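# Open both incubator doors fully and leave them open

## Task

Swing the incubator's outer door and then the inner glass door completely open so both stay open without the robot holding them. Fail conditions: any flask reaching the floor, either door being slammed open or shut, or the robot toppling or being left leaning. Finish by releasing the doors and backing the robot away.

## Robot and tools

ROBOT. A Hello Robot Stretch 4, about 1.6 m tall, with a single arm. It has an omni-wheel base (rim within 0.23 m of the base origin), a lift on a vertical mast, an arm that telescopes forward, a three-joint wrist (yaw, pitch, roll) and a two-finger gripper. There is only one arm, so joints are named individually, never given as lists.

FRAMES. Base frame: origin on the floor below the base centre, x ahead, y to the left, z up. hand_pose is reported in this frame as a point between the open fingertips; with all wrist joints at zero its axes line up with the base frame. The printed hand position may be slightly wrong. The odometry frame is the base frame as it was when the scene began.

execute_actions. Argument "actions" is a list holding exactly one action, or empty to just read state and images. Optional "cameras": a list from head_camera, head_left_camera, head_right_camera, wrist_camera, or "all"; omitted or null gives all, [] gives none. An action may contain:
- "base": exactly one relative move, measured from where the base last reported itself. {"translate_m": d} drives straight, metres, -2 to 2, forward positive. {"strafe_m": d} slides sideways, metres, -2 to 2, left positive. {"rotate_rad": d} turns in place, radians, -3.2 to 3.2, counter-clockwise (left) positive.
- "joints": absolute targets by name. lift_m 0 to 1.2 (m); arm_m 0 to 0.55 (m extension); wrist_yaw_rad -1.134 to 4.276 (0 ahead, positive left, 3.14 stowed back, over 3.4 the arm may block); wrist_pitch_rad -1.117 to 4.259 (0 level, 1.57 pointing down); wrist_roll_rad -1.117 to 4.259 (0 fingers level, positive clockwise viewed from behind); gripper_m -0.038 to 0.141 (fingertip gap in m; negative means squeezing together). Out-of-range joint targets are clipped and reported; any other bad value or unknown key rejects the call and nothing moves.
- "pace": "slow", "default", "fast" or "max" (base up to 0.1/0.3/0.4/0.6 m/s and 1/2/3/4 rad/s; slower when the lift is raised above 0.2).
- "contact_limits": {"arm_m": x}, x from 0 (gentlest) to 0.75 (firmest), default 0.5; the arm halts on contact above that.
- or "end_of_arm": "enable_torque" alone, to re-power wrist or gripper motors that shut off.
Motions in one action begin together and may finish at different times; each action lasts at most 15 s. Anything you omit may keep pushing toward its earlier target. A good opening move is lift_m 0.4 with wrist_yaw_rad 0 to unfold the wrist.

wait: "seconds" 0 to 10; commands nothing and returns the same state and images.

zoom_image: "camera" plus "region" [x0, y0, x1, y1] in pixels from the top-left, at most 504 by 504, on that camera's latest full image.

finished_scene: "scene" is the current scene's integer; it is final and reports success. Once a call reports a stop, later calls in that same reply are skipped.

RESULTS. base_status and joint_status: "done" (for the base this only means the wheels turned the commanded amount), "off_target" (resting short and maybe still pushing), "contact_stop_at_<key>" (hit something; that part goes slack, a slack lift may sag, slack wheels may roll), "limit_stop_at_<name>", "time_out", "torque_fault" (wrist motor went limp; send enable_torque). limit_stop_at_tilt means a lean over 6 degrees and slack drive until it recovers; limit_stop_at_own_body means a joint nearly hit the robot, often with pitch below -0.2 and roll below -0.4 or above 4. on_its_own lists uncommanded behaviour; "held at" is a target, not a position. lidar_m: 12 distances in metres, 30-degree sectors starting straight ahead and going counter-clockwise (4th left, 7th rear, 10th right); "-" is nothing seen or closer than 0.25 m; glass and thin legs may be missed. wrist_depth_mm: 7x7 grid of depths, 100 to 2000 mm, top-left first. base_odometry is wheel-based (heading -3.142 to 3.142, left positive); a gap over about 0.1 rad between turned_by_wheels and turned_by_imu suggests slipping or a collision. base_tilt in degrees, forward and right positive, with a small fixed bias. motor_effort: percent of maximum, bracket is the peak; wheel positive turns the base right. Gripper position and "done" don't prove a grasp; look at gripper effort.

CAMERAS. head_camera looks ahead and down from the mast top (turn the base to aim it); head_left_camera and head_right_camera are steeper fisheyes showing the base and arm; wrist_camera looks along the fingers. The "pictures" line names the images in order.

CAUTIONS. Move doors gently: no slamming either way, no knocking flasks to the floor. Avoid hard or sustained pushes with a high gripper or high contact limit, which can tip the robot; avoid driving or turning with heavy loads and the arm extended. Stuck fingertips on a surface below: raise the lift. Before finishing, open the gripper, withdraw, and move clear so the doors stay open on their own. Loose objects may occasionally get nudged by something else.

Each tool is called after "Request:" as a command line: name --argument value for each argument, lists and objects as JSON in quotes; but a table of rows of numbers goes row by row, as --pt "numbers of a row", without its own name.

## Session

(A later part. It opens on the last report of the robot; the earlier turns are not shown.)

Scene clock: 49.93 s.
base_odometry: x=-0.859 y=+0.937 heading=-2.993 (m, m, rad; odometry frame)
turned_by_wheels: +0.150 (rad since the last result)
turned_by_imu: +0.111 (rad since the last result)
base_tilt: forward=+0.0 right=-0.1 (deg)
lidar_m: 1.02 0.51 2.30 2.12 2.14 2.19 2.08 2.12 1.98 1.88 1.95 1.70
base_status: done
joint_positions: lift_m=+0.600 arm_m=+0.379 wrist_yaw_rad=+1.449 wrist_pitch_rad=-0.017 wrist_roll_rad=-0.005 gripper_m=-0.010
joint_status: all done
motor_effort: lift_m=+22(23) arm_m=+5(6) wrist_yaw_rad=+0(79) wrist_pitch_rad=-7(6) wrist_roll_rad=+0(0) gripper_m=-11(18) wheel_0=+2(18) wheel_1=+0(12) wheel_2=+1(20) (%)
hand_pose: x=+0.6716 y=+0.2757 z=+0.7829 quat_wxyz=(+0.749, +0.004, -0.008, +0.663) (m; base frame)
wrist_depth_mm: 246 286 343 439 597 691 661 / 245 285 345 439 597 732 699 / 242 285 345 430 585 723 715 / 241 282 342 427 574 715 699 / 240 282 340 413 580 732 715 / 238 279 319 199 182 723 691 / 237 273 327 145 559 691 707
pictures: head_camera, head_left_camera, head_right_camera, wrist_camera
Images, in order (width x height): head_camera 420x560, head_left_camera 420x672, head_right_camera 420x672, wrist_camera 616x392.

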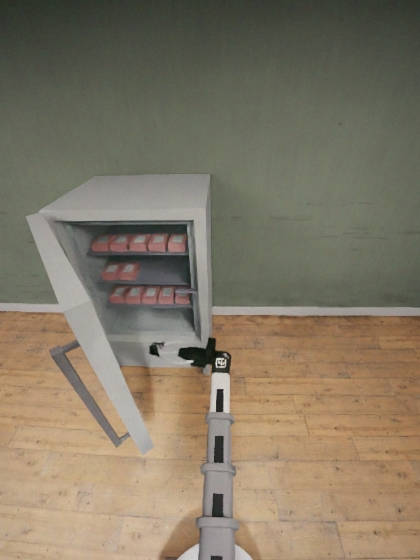

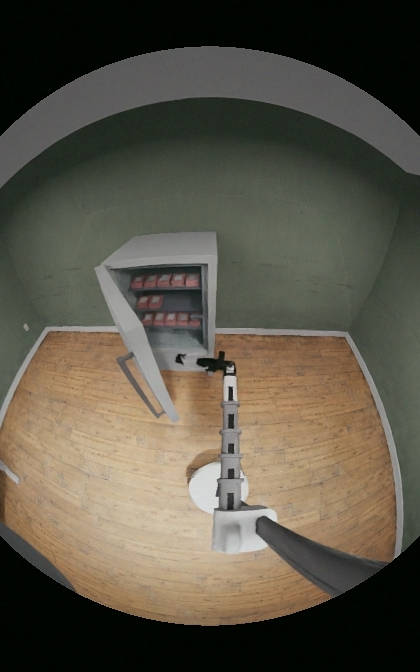

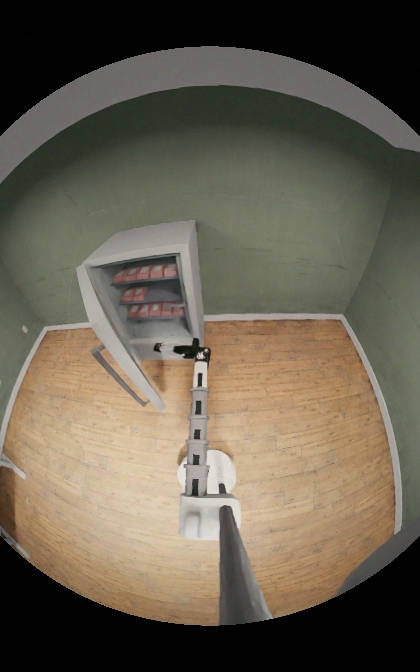

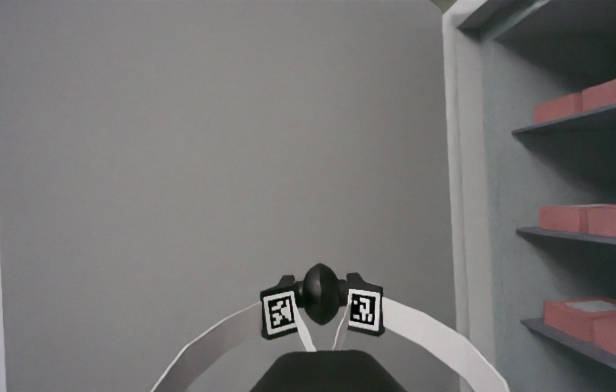

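Request:
execute_actions --actions '[{"base":{"strafe_m":0.25},"joints":{"arm_m":0.32},"pace":"slow"}]'

Scene clock: 54.27 s.
base_odometry: x=-0.822 y=+0.690 heading=-2.993 (m, m, rad; odometry frame)
turned_by_wheels: +0.000 (rad since the last result)
turned_by_imu: +0.001 (rad since the last result)
base_tilt: forward=+0.1 right=-0.1 (deg)
lidar_m: 1.00 0.41 0.43 2.03 1.87 2.21 2.09 2.15 2.24 2.12 2.19 1.70
base_status: done
joint_positions: lift_m=+0.600 arm_m=+0.321 wrist_yaw_rad=+1.450 wrist_pitch_rad=-0.017 wrist_roll_rad=-0.005 gripper_m=-0.010
joint_status: all done
motor_effort: lift_m=+23(23) arm_m=-7(5) wrist_yaw_rad=-1(0) wrist_pitch_rad=-7(6) wrist_roll_rad=-1(0) gripper_m=-12(12) wheel_0=-1(5) wheel_1=+1(5) wheel_2=+0(1) (%)
hand_pose: x=+0.6138 y=+0.2758 z=+0.7829 quat_wxyz=(+0.749, +0.004, -0.008, +0.663) (m; base frame)
wrist_depth_mm: 257 279 306 340 379 433 488 / 257 281 306 338 379 433 492 / 258 281 306 340 377 427 492 / 257 278 306 340 379 427 492 / 255 278 303 330 379 421 484 / 255 277 297 199 182 427 484 / 255 273 298 144 373 407 488
pictures: head_camera, head_left_camera, head_right_camera, wrist_camera
Images, in order (width x height): head_camera 420x560, head_left_camera 420x672, head_right_camera 420x672, wrist_camera 616x392.

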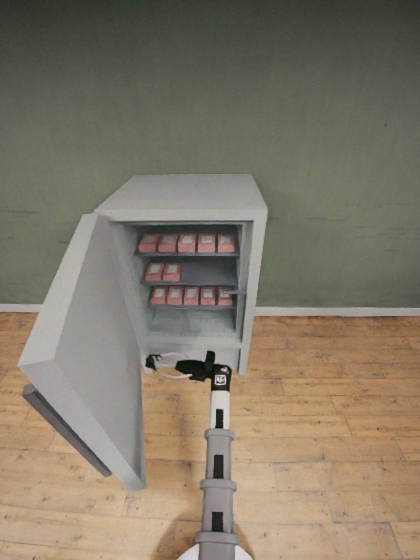

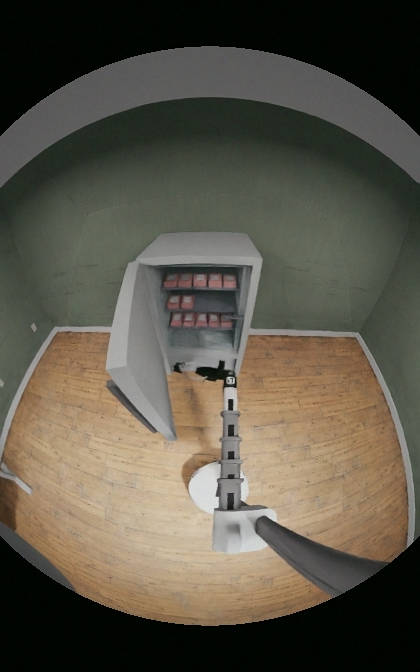

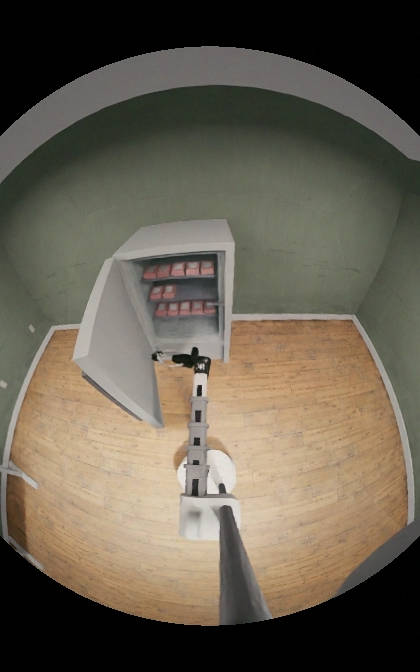

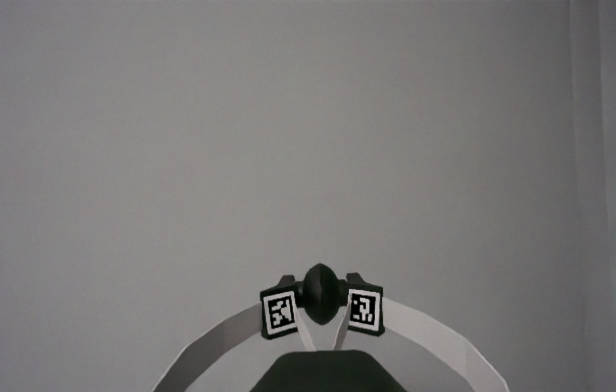

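Request:
execute_actions --actions '[{"base":{"strafe_m":0.17},"joints":{"arm_m":0.22},"pace":"slow"}]'

Scene clock: 57.53 s.
base_odometry: x=-0.797 y=+0.522 heading=-2.993 (m, m, rad; odometry frame)
turned_by_wheels: +0.000 (rad since the last result)
turned_by_imu: +0.001 (rad since the last result)
base_tilt: forward=+0.1 right=-0.2 (deg)
lidar_m: 1.00 0.50 0.45 2.02 1.72 2.20 2.08 2.16 2.41 2.29 2.34 1.05
base_status: done
joint_positions: lift_m=+0.600 arm_m=+0.221 wrist_yaw_rad=+1.450 wrist_pitch_rad=-0.017 wrist_roll_rad=-0.005 gripper_m=-0.010
joint_status: all done
motor_effort: lift_m=+23(23) arm_m=-7(11) wrist_yaw_rad=-1(26) wrist_pitch_rad=-7(6) wrist_roll_rad=+0(0) gripper_m=-12(12) wheel_0=+0(15) wheel_1=+0(6) wheel_2=+0(4) (%)
hand_pose: x=+0.5139 y=+0.2758 z=+0.7830 quat_wxyz=(+0.749, +0.004, -0.008, +0.663) (m; base frame)
wrist_depth_mm: 289 291 300 304 309 315 320 / 289 291 297 301 309 314 319 / 287 293 296 303 307 315 319 / 287 293 297 303 306 314 320 / 287 291 296 303 307 314 320 / 287 291 297 200 182 315 320 / 287 291 297 145 309 312 320
pictures: head_camera, head_left_camera, head_right_camera, wrist_camera
Images, in order (width x height): head_camera 420x560, head_left_camera 420x672, head_right_camera 420x672, wrist_camera 616x392.

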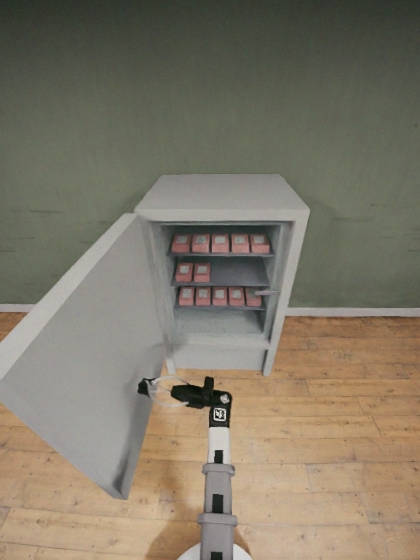

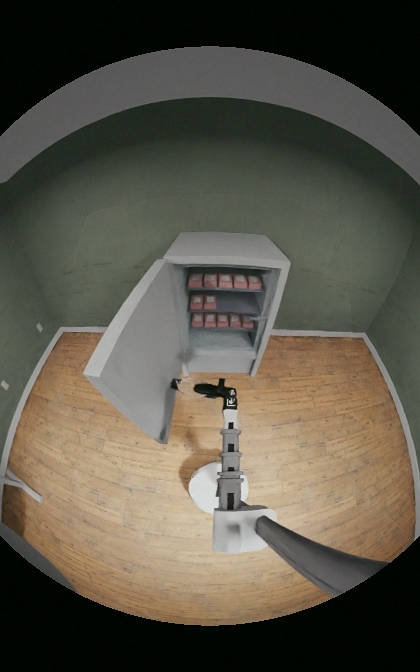

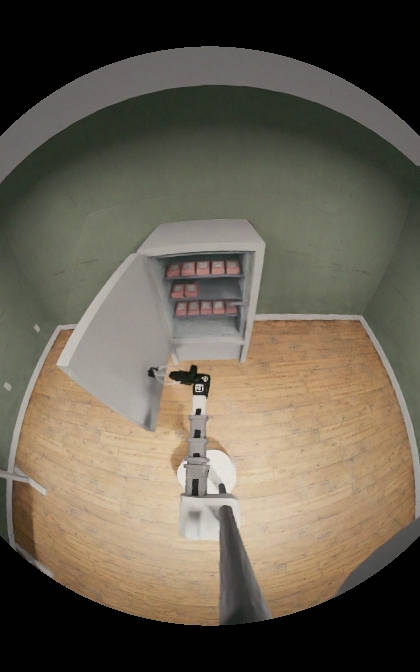

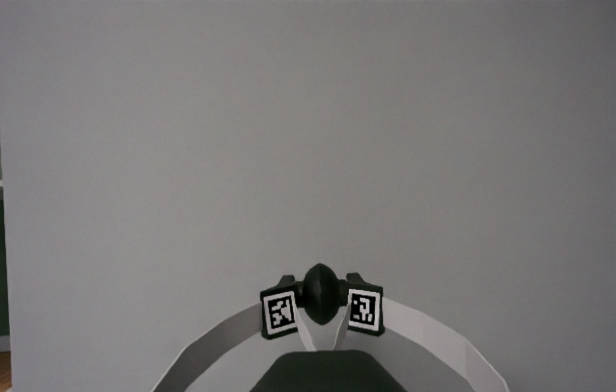

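Request:
execute_actions --actions '[{"base":{"strafe_m":0.14},"pace":"slow"}]'

Scene clock: 60.60 s.
base_odometry: x=-0.776 y=+0.383 heading=-2.993 (m, m, rad; odometry frame)
turned_by_wheels: +0.000 (rad since the last result)
turned_by_imu: +0.001 (rad since the last result)
base_tilt: forward=+0.0 right=-0.2 (deg)
lidar_m: 0.89 0.54 0.51 2.04 1.58 2.14 2.11 2.14 2.56 2.43 2.37 1.06
base_status: done
joint_positions: lift_m=+0.600 arm_m=+0.221 wrist_yaw_rad=+1.450 wrist_pitch_rad=-0.017 wrist_roll_rad=-0.005 gripper_m=-0.010
joint_status: not commanded
motor_effort: lift_m=+23(22) arm_m=-6(7) wrist_yaw_rad=-1(3) wrist_pitch_rad=-6(5) wrist_roll_rad=+0(1) gripper_m=-13(12) wheel_0=-1(10) wheel_1=+2(6) wheel_2=+0(6) (%)
hand_pose: x=+0.5136 y=+0.2758 z=+0.7830 quat_wxyz=(+0.749, +0.004, -0.008, +0.663) (m; base frame)
wrist_depth_mm: - 340 322 303 290 277 265 / - 342 324 306 293 276 264 / - 342 324 307 290 277 266 / - 342 324 307 291 277 267 / - 343 325 306 293 279 266 / - 345 325 199 183 278 267 / 1808 347 319 144 291 274 267
pictures: head_camera, head_left_camera, head_right_camera, wrist_camera
Images, in order (width x height): head_camera 420x560, head_left_camera 420x672, head_right_camera 420x672, wrist_camera 616x392.

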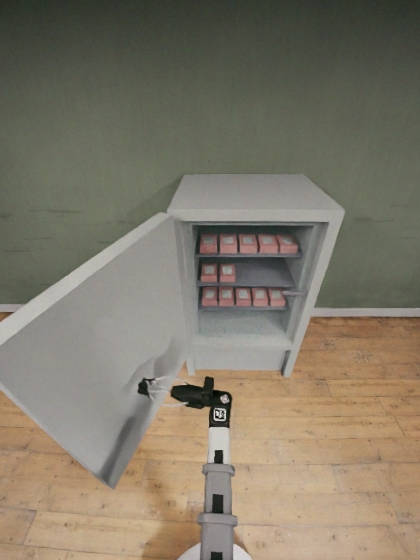

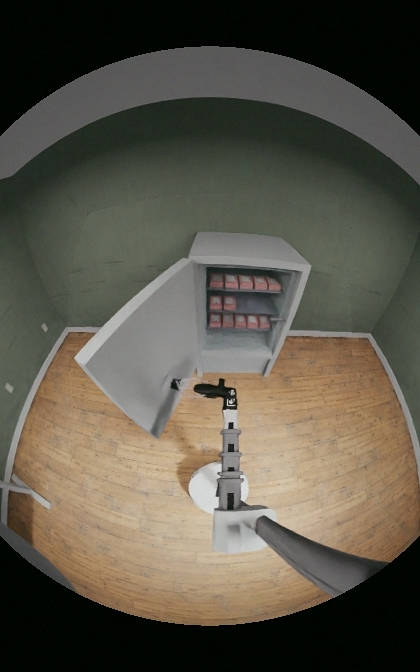

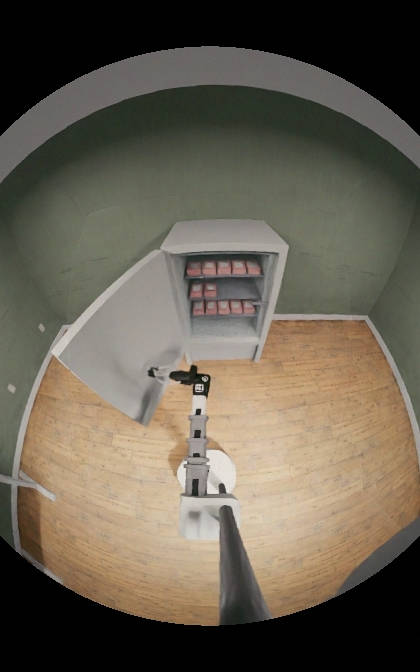

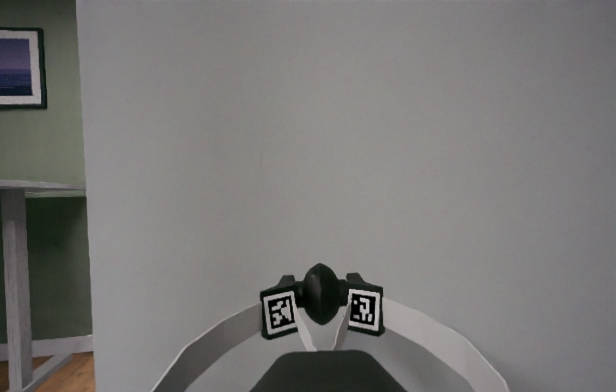

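Door is past 110° and coasting. Another gentle push to find the stop.

Request:
execute_actions --actions '[{"base":{"strafe_m":0.16},"pace":"slow"}]'

Scene clock: 63.73 s.
base_odometry: x=-0.752 y=+0.225 heading=-2.994 (m, m, rad; odometry frame)
turned_by_wheels: -0.001 (rad since the last result)
turned_by_imu: -0.108 (rad since the last result)
base_tilt: forward=+0.1 right=-0.1 (deg)
lidar_m: 0.80 0.42 0.41 2.17 1.46 1.76 2.12 2.17 2.69 2.56 2.61 1.07
base_status: done
joint_positions: lift_m=+0.600 arm_m=+0.220 wrist_yaw_rad=+1.466 wrist_pitch_rad=-0.017 wrist_roll_rad=-0.005 gripper_m=-0.010
joint_status: not commanded
on_its_own: wrist_yaw_rad is at rest, and its effort (-47) is outside its rest range (-13 to +13)
motor_effort: lift_m=+22(23) arm_m=-1(6) wrist_yaw_rad=-47(52) wrist_pitch_rad=-6(7) wrist_roll_rad=-1(0) gripper_m=-9(13) wheel_0=-9(15) wheel_1=+5(8) wheel_2=-11(16) (%)
hand_pose: x=+0.5082 y=+0.2777 z=+0.7829 quat_wxyz=(+0.743, +0.004, -0.008, +0.669) (m; base frame)
wrist_depth_mm: 250 241 235 228 220 215 211 / 251 243 236 228 220 215 211 / 251 242 236 228 221 216 210 / 251 243 236 228 223 216 211 / 251 245 236 229 222 216 212 / 253 243 186 198 220 216 211 / 251 244 236 137 221 214 212
pictures: head_camera, head_left_camera, head_right_camera, wrist_camera
Images, in order (width x height): head_camera 420x560, head_left_camera 420x672, head_right_camera 420x672, wrist_camera 616x392.

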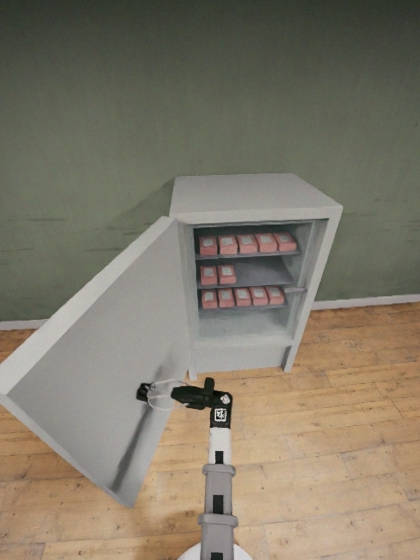

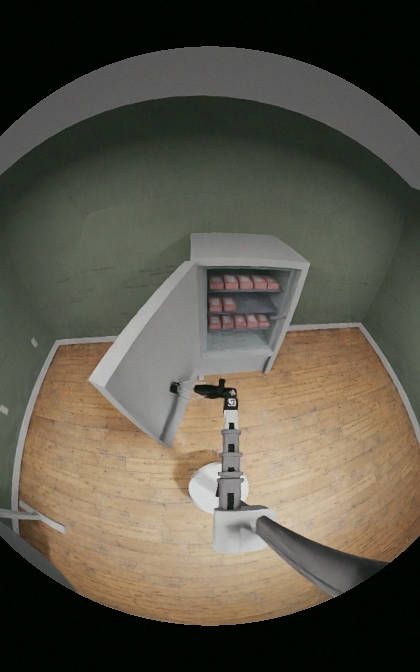

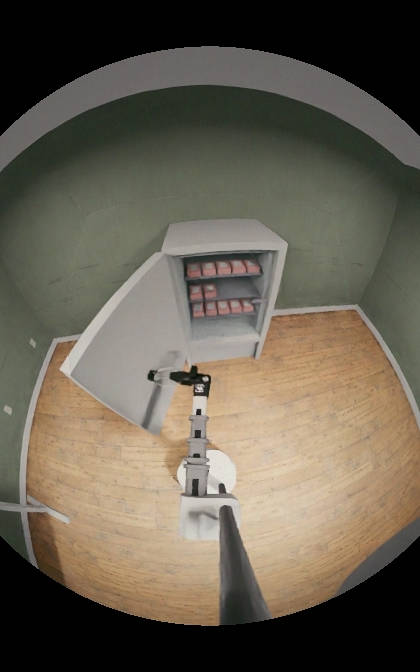

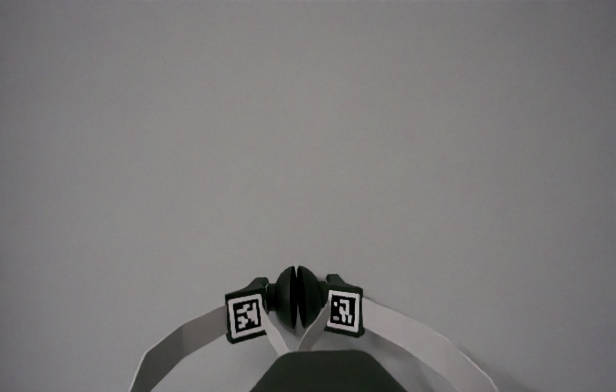

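Request:
execute_actions --actions '[{"base":{"strafe_m":-0.35},"joints":{"arm_m":0.05}}]' --cameras '[]'

Request:
execute_actions --actions '[{"base":{"rotate_rad":0.11},"joints":{"wrist_yaw_rad":0,"gripper_m":0.06}}]'

Scene clock: 67.60 s.
base_odometry: x=-0.804 y=+0.572 heading=-2.994 (m, m, rad; odometry frame)
turned_by_wheels: +0.000 (rad since the last result)
turned_by_imu: +0.001 (rad since the last result)
base_tilt: forward=+0.1 right=-0.1 (deg)
lidar_m: 1.03 0.84 0.71 2.53 1.78 2.23 2.07 2.06 2.42 2.22 2.25 1.77
base_status: done
joint_positions: lift_m=+0.600 arm_m=+0.051 wrist_yaw_rad=+1.450 wrist_pitch_rad=-0.017 wrist_roll_rad=-0.005 gripper_m=-0.010
joint_status: all done
motor_effort: lift_m=+23(23) arm_m=-7(11) wrist_yaw_rad=-2(47) wrist_pitch_rad=-8(5) wrist_roll_rad=-1(1) gripper_m=-13(12) wheel_0=-2(8) wheel_1=+1(8) wheel_2=+0(11) (%)
hand_pose: x=+0.3437 y=+0.2758 z=+0.7829 quat_wxyz=(+0.748, +0.004, -0.008, +0.663) (m; base frame)
wrist_depth_mm: - - - 603 591 569 559 / - - - 603 591 574 559 / - - - 603 591 569 559 / - - - 609 591 574 564 / - - - 609 591 580 564 / - - - 193 182 574 564 / 1863 1921 615 145 591 569 559
pictures: none
No camera images: the call's "cameras" was empty. Leave "cameras" out to get every camera's image.

Scene clock: 69.07 s.
base_odometry: x=-0.804 y=+0.572 heading=-2.884 (m, m, rad; odometry frame)
turned_by_wheels: +0.110 (rad since the last result)
turned_by_imu: +0.110 (rad since the last result)
base_tilt: forward=+0.1 right=-0.1 (deg)
lidar_m: 1.02 0.79 0.69 1.98 1.76 2.18 2.07 2.12 2.33 2.22 2.31 1.69
base_status: done
joint_positions: lift_m=+0.600 arm_m=+0.051 wrist_yaw_rad=+0.001 wrist_pitch_rad=-0.017 wrist_roll_rad=-0.005 gripper_m=+0.060
joint_status: all done
motor_effort: lift_m=+23(22) arm_m=-7(7) wrist_yaw_rad=-4(9) wrist_pitch_rad=-7(6) wrist_roll_rad=+0(0) gripper_m=-5(11) wheel_0=+1(5) wheel_1=+0(5) wheel_2=+0(5) (%)
hand_pose: x=+0.5107 y=-0.0872 z=+0.7829 quat_wxyz=(+1.000, -0.003, -0.009, +0.000) (m; base frame)
wrist_depth_mm: 759 1397 768 798 1397 1397 1366 / 715 820 866 904 1397 1397 1397 / 707 878 1042 1042 1366 1397 1397 / 715 917 1229 1255 820 1366 1397 / 691 878 1255 1255 809 1397 1366 / 691 866 198 1008 194 1366 1430 / 691 820 904 138 1366 1397 1366
pictures: head_camera, head_left_camera, head_right_camera, wrist_camera
Images, in order (width x height): head_camera 420x560, head_left_camera 420x672, head_right_camera 420x672, wrist_camera 616x392.

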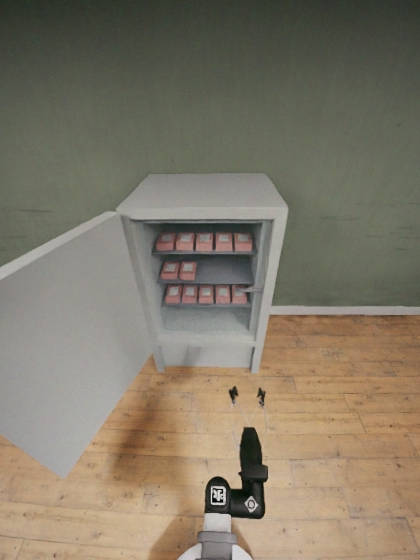

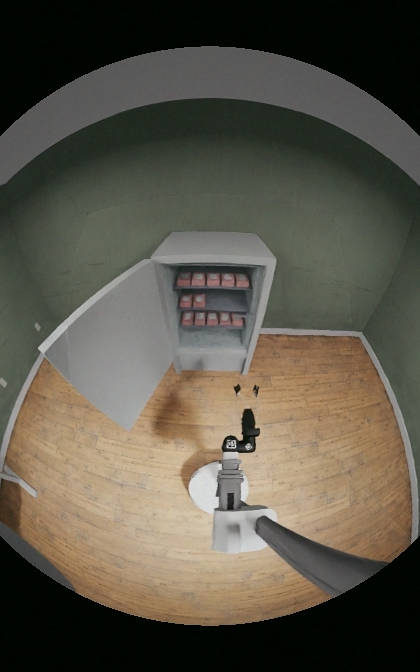

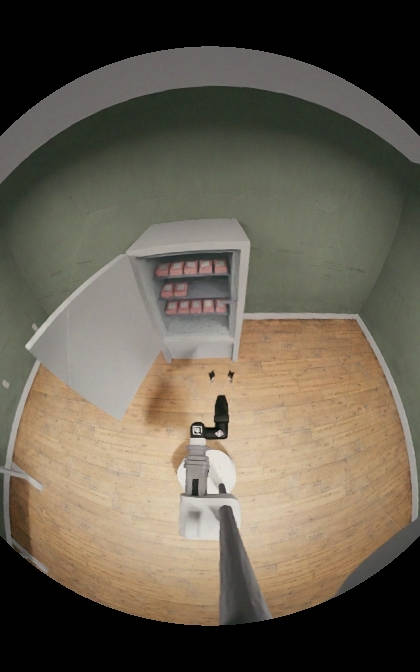

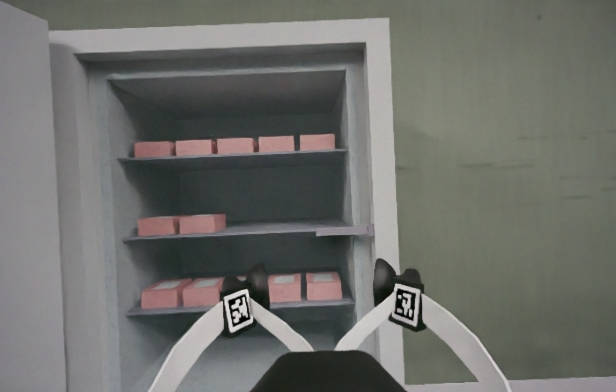

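The latch is a horizontal lever. Approach for a closer look.

Request:
execute_actions --actions '[{"joints":{"arm_m":0.42},"contact_limits":{"arm_m":0.15}}]' --cameras '["head_camera","wrist_camera"]'

Scene clock: 71.67 s.
base_odometry: x=-0.804 y=+0.572 heading=-2.884 (m, m, rad; odometry frame)
turned_by_wheels: +0.000 (rad since the last result)
turned_by_imu: +0.001 (rad since the last result)
base_tilt: forward=+0.0 right=+0.0 (deg)
lidar_m: 1.03 0.78 0.71 1.96 1.79 2.18 2.06 2.12 2.33 2.21 2.29 1.71
base_status: not commanded
joint_positions: lift_m=+0.600 arm_m=+0.419 wrist_yaw_rad=+0.000 wrist_pitch_rad=-0.017 wrist_roll_rad=-0.005 gripper_m=+0.060
joint_status: all done
motor_effort: lift_m=+23(23) arm_m=+7(7) wrist_yaw_rad=-2(4) wrist_pitch_rad=-4(6) wrist_roll_rad=-1(0) gripper_m=-4(3) wheel_0=+1(1) wheel_1=+1(0) wheel_2=+0(0) (%)
contact_limits: arm_m 0.15
hand_pose: x=+0.8781 y=-0.0874 z=+0.7829 quat_wxyz=(+1.000, -0.003, -0.009, +0.000) (m; base frame)
wrist_depth_mm: 569 585 597 615 455 1025 1042 / 609 788 798 750 459 1025 991 / 544 580 615 654 455 1008 1025 / 609 917 878 917 459 1042 1008 / 535 539 715 798 445 1025 1008 / 597 788 198 820 193 1008 1025 / 521 521 517 139 455 410 1025
pictures: head_camera, wrist_camera
Images, in order (width x height): head_camera 420x560, wrist_camera 616x392.

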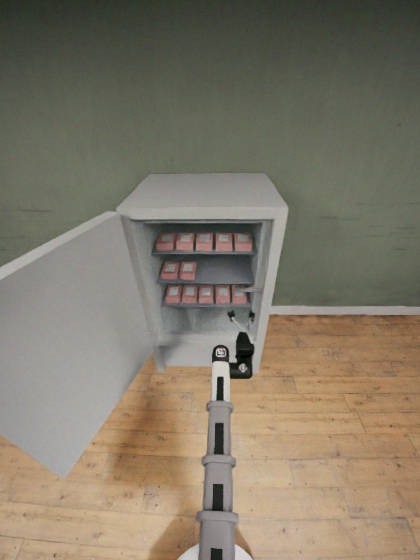

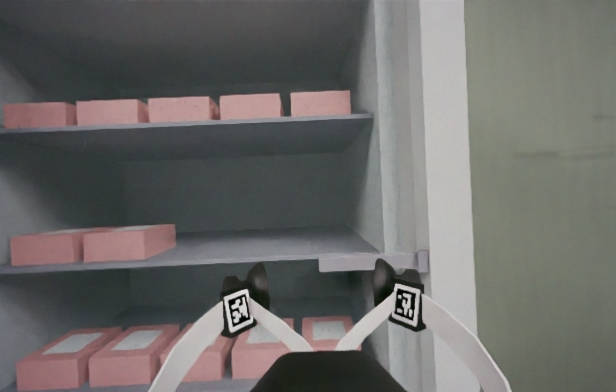

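Request:
execute_actions --actions '[{"base":{"strafe_m":-0.05},"joints":{"wrist_roll_rad":1.57,"lift_m":0.58,"arm_m":0.52},"pace":"slow"}]' --cameras '["head_camera","wrist_camera"]'

Scene clock: 75.13 s.
base_odometry: x=-0.816 y=+0.620 heading=-2.884 (m, m, rad; odometry frame)
turned_by_wheels: +0.000 (rad since the last result)
turned_by_imu: +0.001 (rad since the last result)
base_tilt: forward=+0.1 right=+0.0 (deg)
lidar_m: 1.02 0.81 0.75 1.98 1.80 2.18 2.06 2.12 2.26 2.13 2.24 1.71
base_status: done
joint_positions: lift_m=+0.580 arm_m=+0.519 wrist_yaw_rad=+0.000 wrist_pitch_rad=-0.017 wrist_roll_rad=+1.570 gripper_m=+0.060
joint_status: all done
motor_effort: lift_m=+15(20) arm_m=+7(8) wrist_yaw_rad=-2(2) wrist_pitch_rad=-9(6) wrist_roll_rad=+0(5) gripper_m=-4(4) wheel_0=+2(6) wheel_1=-2(4) wheel_2=-1(1) (%)
hand_pose: x=+0.9780 y=-0.0874 z=+0.7636 quat_wxyz=(+0.707, +0.707, -0.006, +0.006) (m; base frame)
wrist_depth_mm: 931 946 931 931 931 904 931 / 931 931 931 931 917 917 917 / 315 314 314 312 310 309 307 / 366 364 362 362 357 357 353 / 462 436 647 809 707 421 539 / 473 427 200 788 195 413 539 / 466 415 621 138 750 410 544
pictures: head_camera, wrist_camera
Images, in order (width x height): head_camera 420x560, wrist_camera 616x392.

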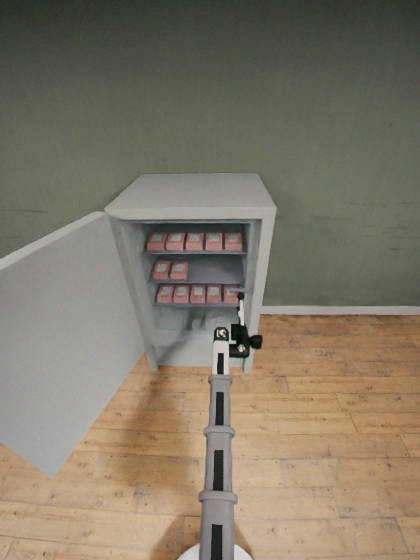

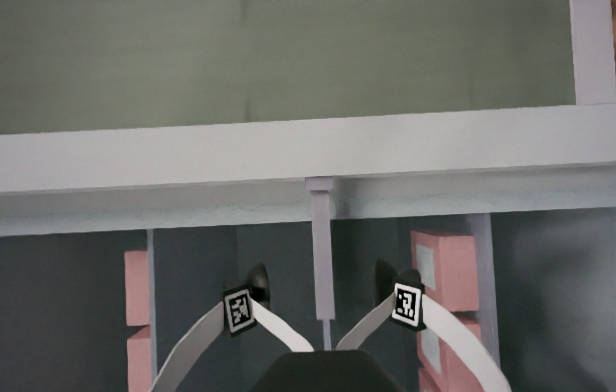

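Request:
execute_actions --actions '[{"base":{"translate_m":0.085},"pace":"slow"}]' --cameras '["head_camera","wrist_camera"]'

Scene clock: 77.97 s.
base_odometry: x=-0.899 y=+0.598 heading=-2.884 (m, m, rad; odometry frame)
turned_by_wheels: +0.000 (rad since the last result)
turned_by_imu: +0.000 (rad since the last result)
base_tilt: forward=-0.1 right=+0.0 (deg)
lidar_m: 0.93 0.80 0.70 2.30 1.85 2.27 2.16 2.21 2.26 2.17 2.24 1.63
base_status: done
joint_positions: lift_m=+0.580 arm_m=+0.519 wrist_yaw_rad=+0.000 wrist_pitch_rad=-0.017 wrist_roll_rad=+1.570 gripper_m=+0.060
joint_status: not commanded
motor_effort: lift_m=+15(15) arm_m=+7(7) wrist_yaw_rad=-2(2) wrist_pitch_rad=-5(5) wrist_roll_rad=+0(0) gripper_m=-4(3) wheel_0=+1(6) wheel_1=+1(3) wheel_2=+0(6) (%)
hand_pose: x=+0.9781 y=-0.0874 z=+0.7636 quat_wxyz=(+0.707, +0.707, -0.006, +0.006) (m; base frame)
wrist_depth_mm: 854 842 842 854 842 831 831 / 854 842 831 831 831 226 224 / 229 229 228 228 225 226 224 / 279 278 278 276 273 273 272 / 436 345 585 707 707 338 508 / 455 342 200 715 194 325 500 / 449 334 627 138 707 325 500
pictures: head_camera, wrist_camera
Images, in order (width x height): head_camera 420x560, wrist_camera 616x392.

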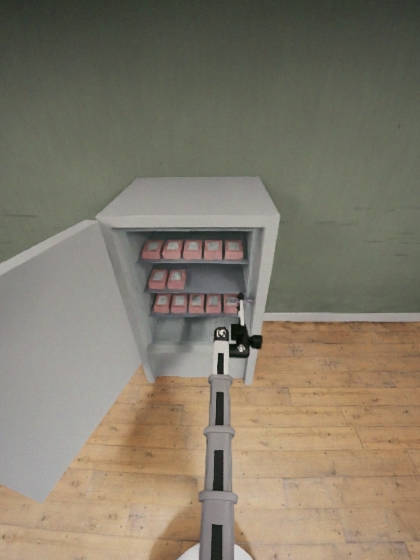

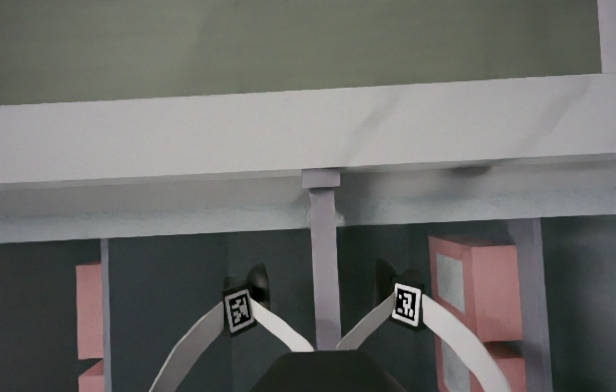

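Request:
execute_actions --actions '[{"base":{"translate_m":0.02},"joints":{"arm_m":0.55},"contact_limits":{"arm_m":0.1},"pace":"slow"}]' --cameras '["wrist_camera"]'

Request:
execute_actions --actions '[{"joints":{"gripper_m":-0.005}}]' --cameras '["wrist_camera"]'

Scene clock: 79.77 s.
base_odometry: x=-0.917 y=+0.593 heading=-2.884 (m, m, rad; odometry frame)
turned_by_wheels: +0.000 (rad since the last result)
turned_by_imu: +0.001 (rad since the last result)
base_tilt: forward=+0.0 right=+0.0 (deg)
lidar_m: 0.92 0.81 0.72 2.34 1.86 2.29 2.18 2.24 2.27 2.16 2.25 1.59
base_status: done
joint_positions: lift_m=+0.580 arm_m=+0.524 wrist_yaw_rad=-0.007 wrist_pitch_rad=-0.018 wrist_roll_rad=+1.570 gripper_m=+0.060
joint_status: arm_m contact_stop (moved +0.005 of +0.031)
joint sent to its limit — the command would take arm_m past its upper limit, so that joint was sent only as far as its limit.
on_its_own: arm_m is slack since a contact_stop (your +0.550 is given up); wrist_yaw_rad is at rest, and its effort (+17) is outside its rest range (-13 to +13)
motor_effort: lift_m=+15(15) arm_m=+0(17) wrist_yaw_rad=+17(22) wrist_pitch_rad=-4(6) wrist_roll_rad=+0(0) gripper_m=-5(5) wheel_0=+8(7) wheel_1=+4(6) wheel_2=-9(9) (%)
contact_limits: arm_m 0.1
hand_pose: x=+0.9825 y=-0.0894 z=+0.7637 quat_wxyz=(+0.707, +0.707, -0.009, +0.004) (m; base frame)
wrist_depth_mm: 831 842 831 809 820 809 809 / 820 831 207 206 204 203 204 / 206 206 205 204 203 203 203 / 253 254 254 251 252 250 250 / 418 325 574 691 691 338 389 / 436 343 198 683 194 304 392 / 427 301 627 134 683 310 310
pictures: wrist_camera
Images, in order (width x height): wrist_camera 616x392.

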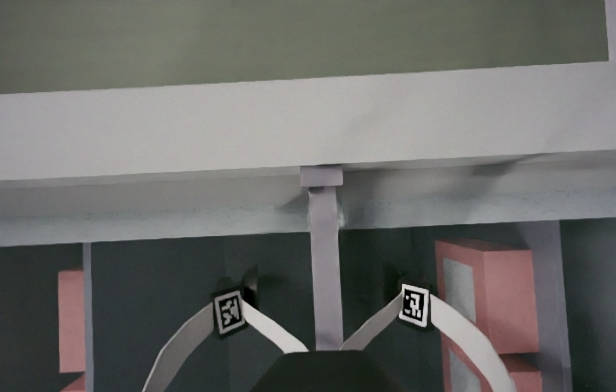

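not run: a stop came earlier in this reply.

Touching the glass. Back slightly and close.

Request:
execute_actions --actions '[{"joints":{"arm_m":0.512,"gripper_m":-0.005}}]' --cameras '["wrist_camera"]'

Request:
execute_actions --actions '[{"joints":{"wrist_roll_rad":2.0}}]' --cameras '["wrist_camera","head_camera"]'

Scene clock: 81.70 s.
base_odometry: x=-0.918 y=+0.593 heading=-2.884 (m, m, rad; odometry frame)
turned_by_wheels: +0.000 (rad since the last result)
turned_by_imu: +0.000 (rad since the last result)
base_tilt: forward=+0.0 right=-0.1 (deg)
lidar_m: 0.91 0.81 0.71 2.38 1.87 2.29 2.17 2.25 2.27 2.16 2.24 1.61
base_status: not commanded
joint_positions: lift_m=+0.580 arm_m=+0.513 wrist_yaw_rad=+0.001 wrist_pitch_rad=-0.014 wrist_roll_rad=+1.570 gripper_m=-0.004
joint_status: all done
motor_effort: lift_m=+16(16) arm_m=-7(10) wrist_yaw_rad=-6(17) wrist_pitch_rad=-15(15) wrist_roll_rad=-1(1) gripper_m=-20(20) wheel_0=+1(8) wheel_1=-1(4) wheel_2=+1(8) (%)
hand_pose: x=+0.9728 y=-0.0870 z=+0.7627 quat_wxyz=(+0.707, +0.707, -0.005, +0.006) (m; base frame)
wrist_depth_mm: 831 831 820 831 820 831 831 / 831 842 831 213 213 211 212 / 213 213 213 211 211 210 211 / 262 260 262 260 259 258 258 / 439 330 603 691 691 330 484 / 436 345 517 205 183 312 488 / 433 320 603 152 699 312 484
pictures: wrist_camera
Images, in order (width x height): wrist_camera 616x392.

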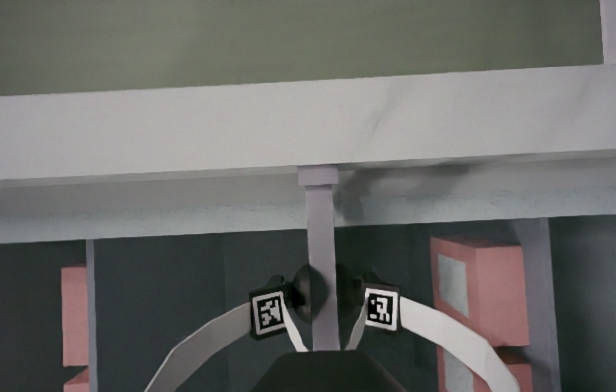

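Scene clock: 82.50 s.
base_odometry: x=-0.918 y=+0.593 heading=-2.884 (m, m, rad; odometry frame)
turned_by_wheels: +0.000 (rad since the last result)
turned_by_imu: +0.000 (rad since the last result)
base_tilt: forward=+0.0 right=-0.1 (deg)
lidar_m: 0.91 0.81 0.70 2.38 1.87 2.26 2.19 2.23 2.26 2.15 2.22 1.61
base_status: not commanded
joint_positions: lift_m=+0.580 arm_m=+0.513 wrist_yaw_rad=+0.001 wrist_pitch_rad=-0.017 wrist_roll_rad=+1.998 gripper_m=-0.004
joint_status: all done
motor_effort: lift_m=+16(15) arm_m=-7(7) wrist_yaw_rad=-4(6) wrist_pitch_rad=-5(14) wrist_roll_rad=+5(9) gripper_m=-17(19) wheel_0=+1(0) wheel_1=-1(1) wheel_2=+1(1) (%)
hand_pose: x=+0.9727 y=-0.0873 z=+0.7635 quat_wxyz=(+0.541, +0.841, -0.004, +0.007) (m; base frame)
wrist_depth_mm: 854 842 831 831 213 211 226 / 842 842 831 213 212 258 258 / 842 831 213 213 260 287 500 / 831 213 213 259 591 314 508 / 215 236 263 262 699 342 310 / 264 264 418 208 183 402 309 / 265 314 430 143 691 404 314
pictures: head_camera, wrist_camera
Images, in order (width x height): head_camera 420x560, wrist_camera 616x392.

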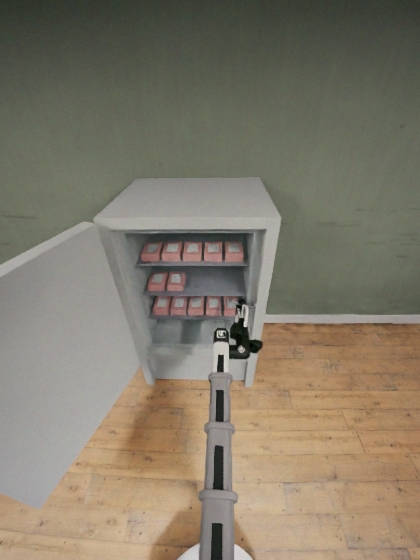

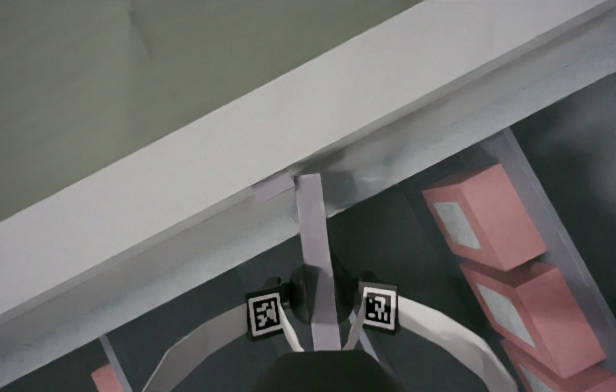

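Request:
execute_actions --actions '[{"joints":{"wrist_roll_rad":2.35,"lift_m":0.6}}]' --cameras '["wrist_camera"]'

Request:
execute_actions --actions '[{"joints":{"arm_m":0.44},"pace":"slow"}]' --cameras '["wrist_camera","head_camera"]'

Scene clock: 84.13 s.
base_odometry: x=-0.918 y=+0.593 heading=-2.884 (m, m, rad; odometry frame)
turned_by_wheels: +0.000 (rad since the last result)
turned_by_imu: +0.000 (rad since the last result)
base_tilt: forward=+0.1 right=+0.0 (deg)
lidar_m: 0.92 0.80 0.70 2.38 1.85 2.26 2.18 2.22 2.28 2.17 2.24 1.61
base_status: not commanded
joint_positions: lift_m=+0.599 arm_m=+0.513 wrist_yaw_rad=-0.003 wrist_pitch_rad=-0.004 wrist_roll_rad=+2.349 gripper_m=-0.004
joint_status: all done
on_its_own: wrist_pitch_rad is at rest, and its effort (-44) is outside its rest range (-23 to +23)
motor_effort: lift_m=+28(27) arm_m=-7(7) wrist_yaw_rad=+8(8) wrist_pitch_rad=-44(45) wrist_roll_rad=+4(8) gripper_m=-17(19) wheel_0=-1(1) wheel_1=-2(2) wheel_2=-2(2) (%)
hand_pose: x=+0.9724 y=-0.0884 z=+0.7786 quat_wxyz=(+0.386, +0.922, -0.002, +0.001) (m; base frame)
wrist_depth_mm: 854 854 842 218 217 264 410 / 854 842 842 216 265 539 477 / 854 831 216 256 359 317 535 / 842 216 214 262 699 355 315 / 831 216 263 262 699 668 314 / 215 215 262 203 182 683 597 / 213 260 387 216 683 320 676
pictures: wrist_camera
Images, in order (width x height): wrist_camera 616x392.

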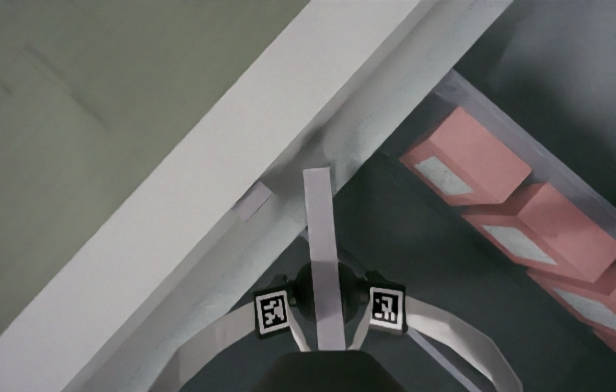

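Scene clock: 86.10 s.
base_odometry: x=-0.918 y=+0.593 heading=-2.883 (m, m, rad; odometry frame)
turned_by_wheels: +0.001 (rad since the last result)
turned_by_imu: +0.002 (rad since the last result)
base_tilt: forward=+0.0 right=-0.1 (deg)
lidar_m: 0.90 0.80 0.70 2.38 1.87 2.28 2.17 2.24 2.26 2.16 2.24 1.60
base_status: not commanded
joint_positions: lift_m=+0.599 arm_m=+0.441 wrist_yaw_rad=+0.005 wrist_pitch_rad=-0.005 wrist_roll_rad=+2.349 gripper_m=-0.004
joint_status: all done
on_its_own: wrist_yaw_rad is at rest, and its effort (-17) is outside its rest range (-13 to +13); wrist_pitch_rad is at rest, and its effort (-40) is outside its rest range (-23 to +23)
motor_effort: lift_m=+28(28) arm_m=-8(8) wrist_yaw_rad=-17(17) wrist_pitch_rad=-40(45) wrist_roll_rad=+2(4) gripper_m=-18(18) wheel_0=+2(2) wheel_1=+1(2) wheel_2=+2(2) (%)
hand_pose: x=+0.9012 y=-0.0859 z=+0.7791 quat_wxyz=(+0.386, +0.922, +0.001, +0.003) (m; base frame)
wrist_depth_mm: 917 904 891 891 287 455 410 / 904 904 891 286 334 597 473 / 904 904 285 320 394 627 559 / 904 891 285 334 759 387 640 / 878 283 332 477 778 683 382 / 904 283 330 202 182 750 445 / 283 332 377 218 759 353 683
pictures: head_camera, wrist_camera
Images, in order (width x height): head_camera 420x560, wrist_camera 616x392.

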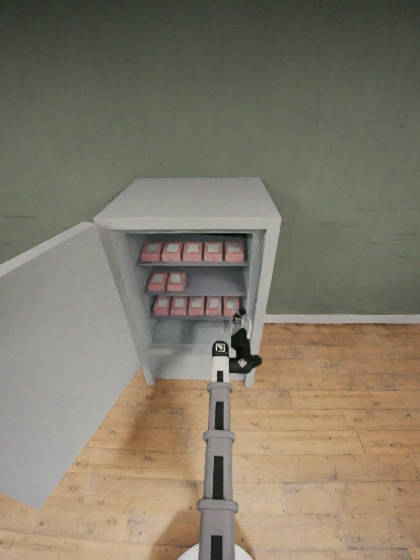

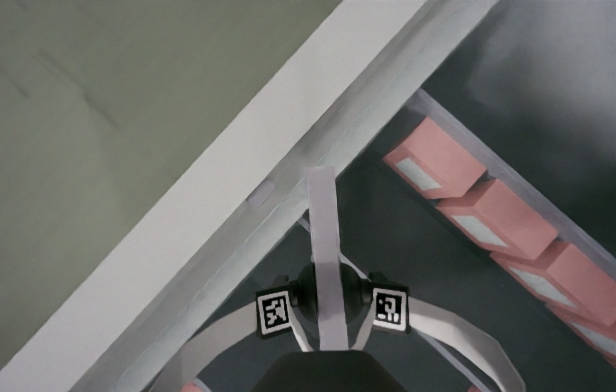

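Request:
execute_actions --actions '[{"joints":{"arm_m":0.35,"lift_m":0.588,"wrist_yaw_rad":0.12},"pace":"slow"}]' --cameras '[]'

Request:
execute_actions --actions '[{"joints":{"arm_m":0.25,"wrist_yaw_rad":0.35},"pace":"slow"}]' --cameras '["wrist_camera","head_camera"]'

Scene clock: 89.03 s.
base_odometry: x=-0.918 y=+0.593 heading=-2.884 (m, m, rad; odometry frame)
turned_by_wheels: +0.000 (rad since the last result)
turned_by_imu: +0.000 (rad since the last result)
base_tilt: forward=-0.1 right=-0.1 (deg)
lidar_m: 0.81 0.81 0.69 2.38 1.86 2.30 2.19 2.25 2.28 2.18 2.24 1.62
base_status: not commanded
joint_positions: lift_m=+0.588 arm_m=+0.351 wrist_yaw_rad=+0.123 wrist_pitch_rad=-0.023 wrist_roll_rad=+2.350 gripper_m=-0.004
joint_status: all done
motor_effort: lift_m=+14(28) arm_m=-8(6) wrist_yaw_rad=-10(51) wrist_pitch_rad=+9(40) wrist_roll_rad=+1(2) gripper_m=-18(19) wheel_0=-1(11) wheel_1=+0(7) wheel_2=+1(10) (%)
hand_pose: x=+0.8192 y=-0.0515 z=+0.7732 quat_wxyz=(+0.384, +0.921, +0.052, +0.034) (m; base frame)
wrist_depth_mm: 904 917 931 343 397 512 421 / 917 931 931 394 699 627 492 / 946 931 351 402 469 750 585 / 931 351 402 866 854 477 732 / 931 353 647 831 866 564 569 / 353 407 455 212 183 809 500 / 373 512 480 137 878 484 580
pictures: none
No camera images: the call's "cameras" was empty. Leave "cameras" out to get every camera's image.

Scene clock: 91.30 s.
base_odometry: x=-0.918 y=+0.593 heading=-2.883 (m, m, rad; odometry frame)
turned_by_wheels: +0.001 (rad since the last result)
turned_by_imu: +0.002 (rad since the last result)
base_tilt: forward=+0.0 right=-0.2 (deg)
lidar_m: 0.93 0.80 0.72 2.36 1.88 2.30 2.18 2.23 2.26 2.16 2.24 1.59
base_status: not commanded
joint_positions: lift_m=+0.588 arm_m=+0.252 wrist_yaw_rad=+0.363 wrist_pitch_rad=-0.023 wrist_roll_rad=+2.349 gripper_m=-0.004
joint_status: all done
on_its_own: wrist_yaw_rad is at rest, and its effort (-40) is outside its rest range (-13 to +13)
motor_effort: lift_m=+14(14) arm_m=-9(7) wrist_yaw_rad=-40(66) wrist_pitch_rad=+10(26) wrist_roll_rad=+4(3) gripper_m=-22(22) wheel_0=+6(12) wheel_1=+2(7) wheel_2=+7(11) (%)
hand_pose: x=+0.7231 y=+0.0207 z=+0.7732 quat_wxyz=(+0.378, +0.908, +0.162, +0.080) (m; base frame)
wrist_depth_mm: 866 373 430 654 691 521 484 / 866 384 842 544 854 627 544 / 377 436 878 931 591 798 591 / 424 591 904 946 931 723 621 / 445 544 691 208 809 647 597 / 530 668 554 208 185 609 574 / 477 525 699 136 621 569 512
pictures: head_camera, wrist_camera
Images, in order (width x height): head_camera 420x560, wrist_camera 616x392.

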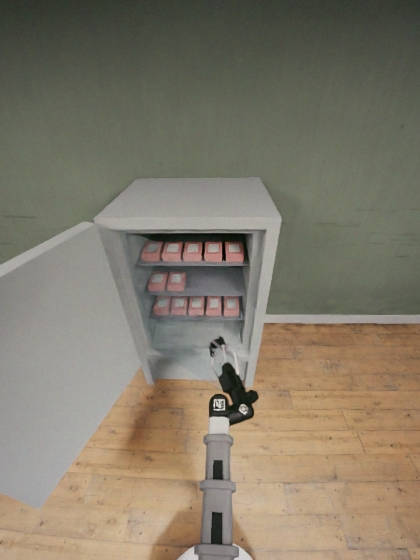

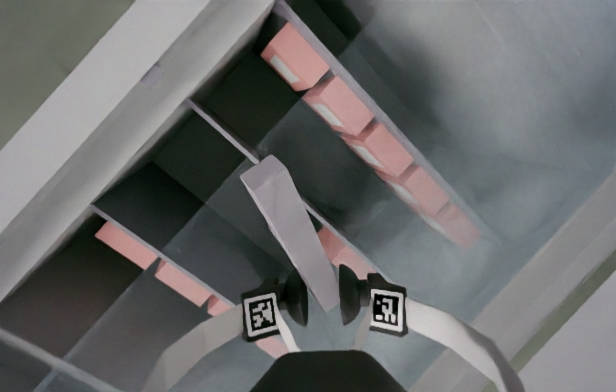

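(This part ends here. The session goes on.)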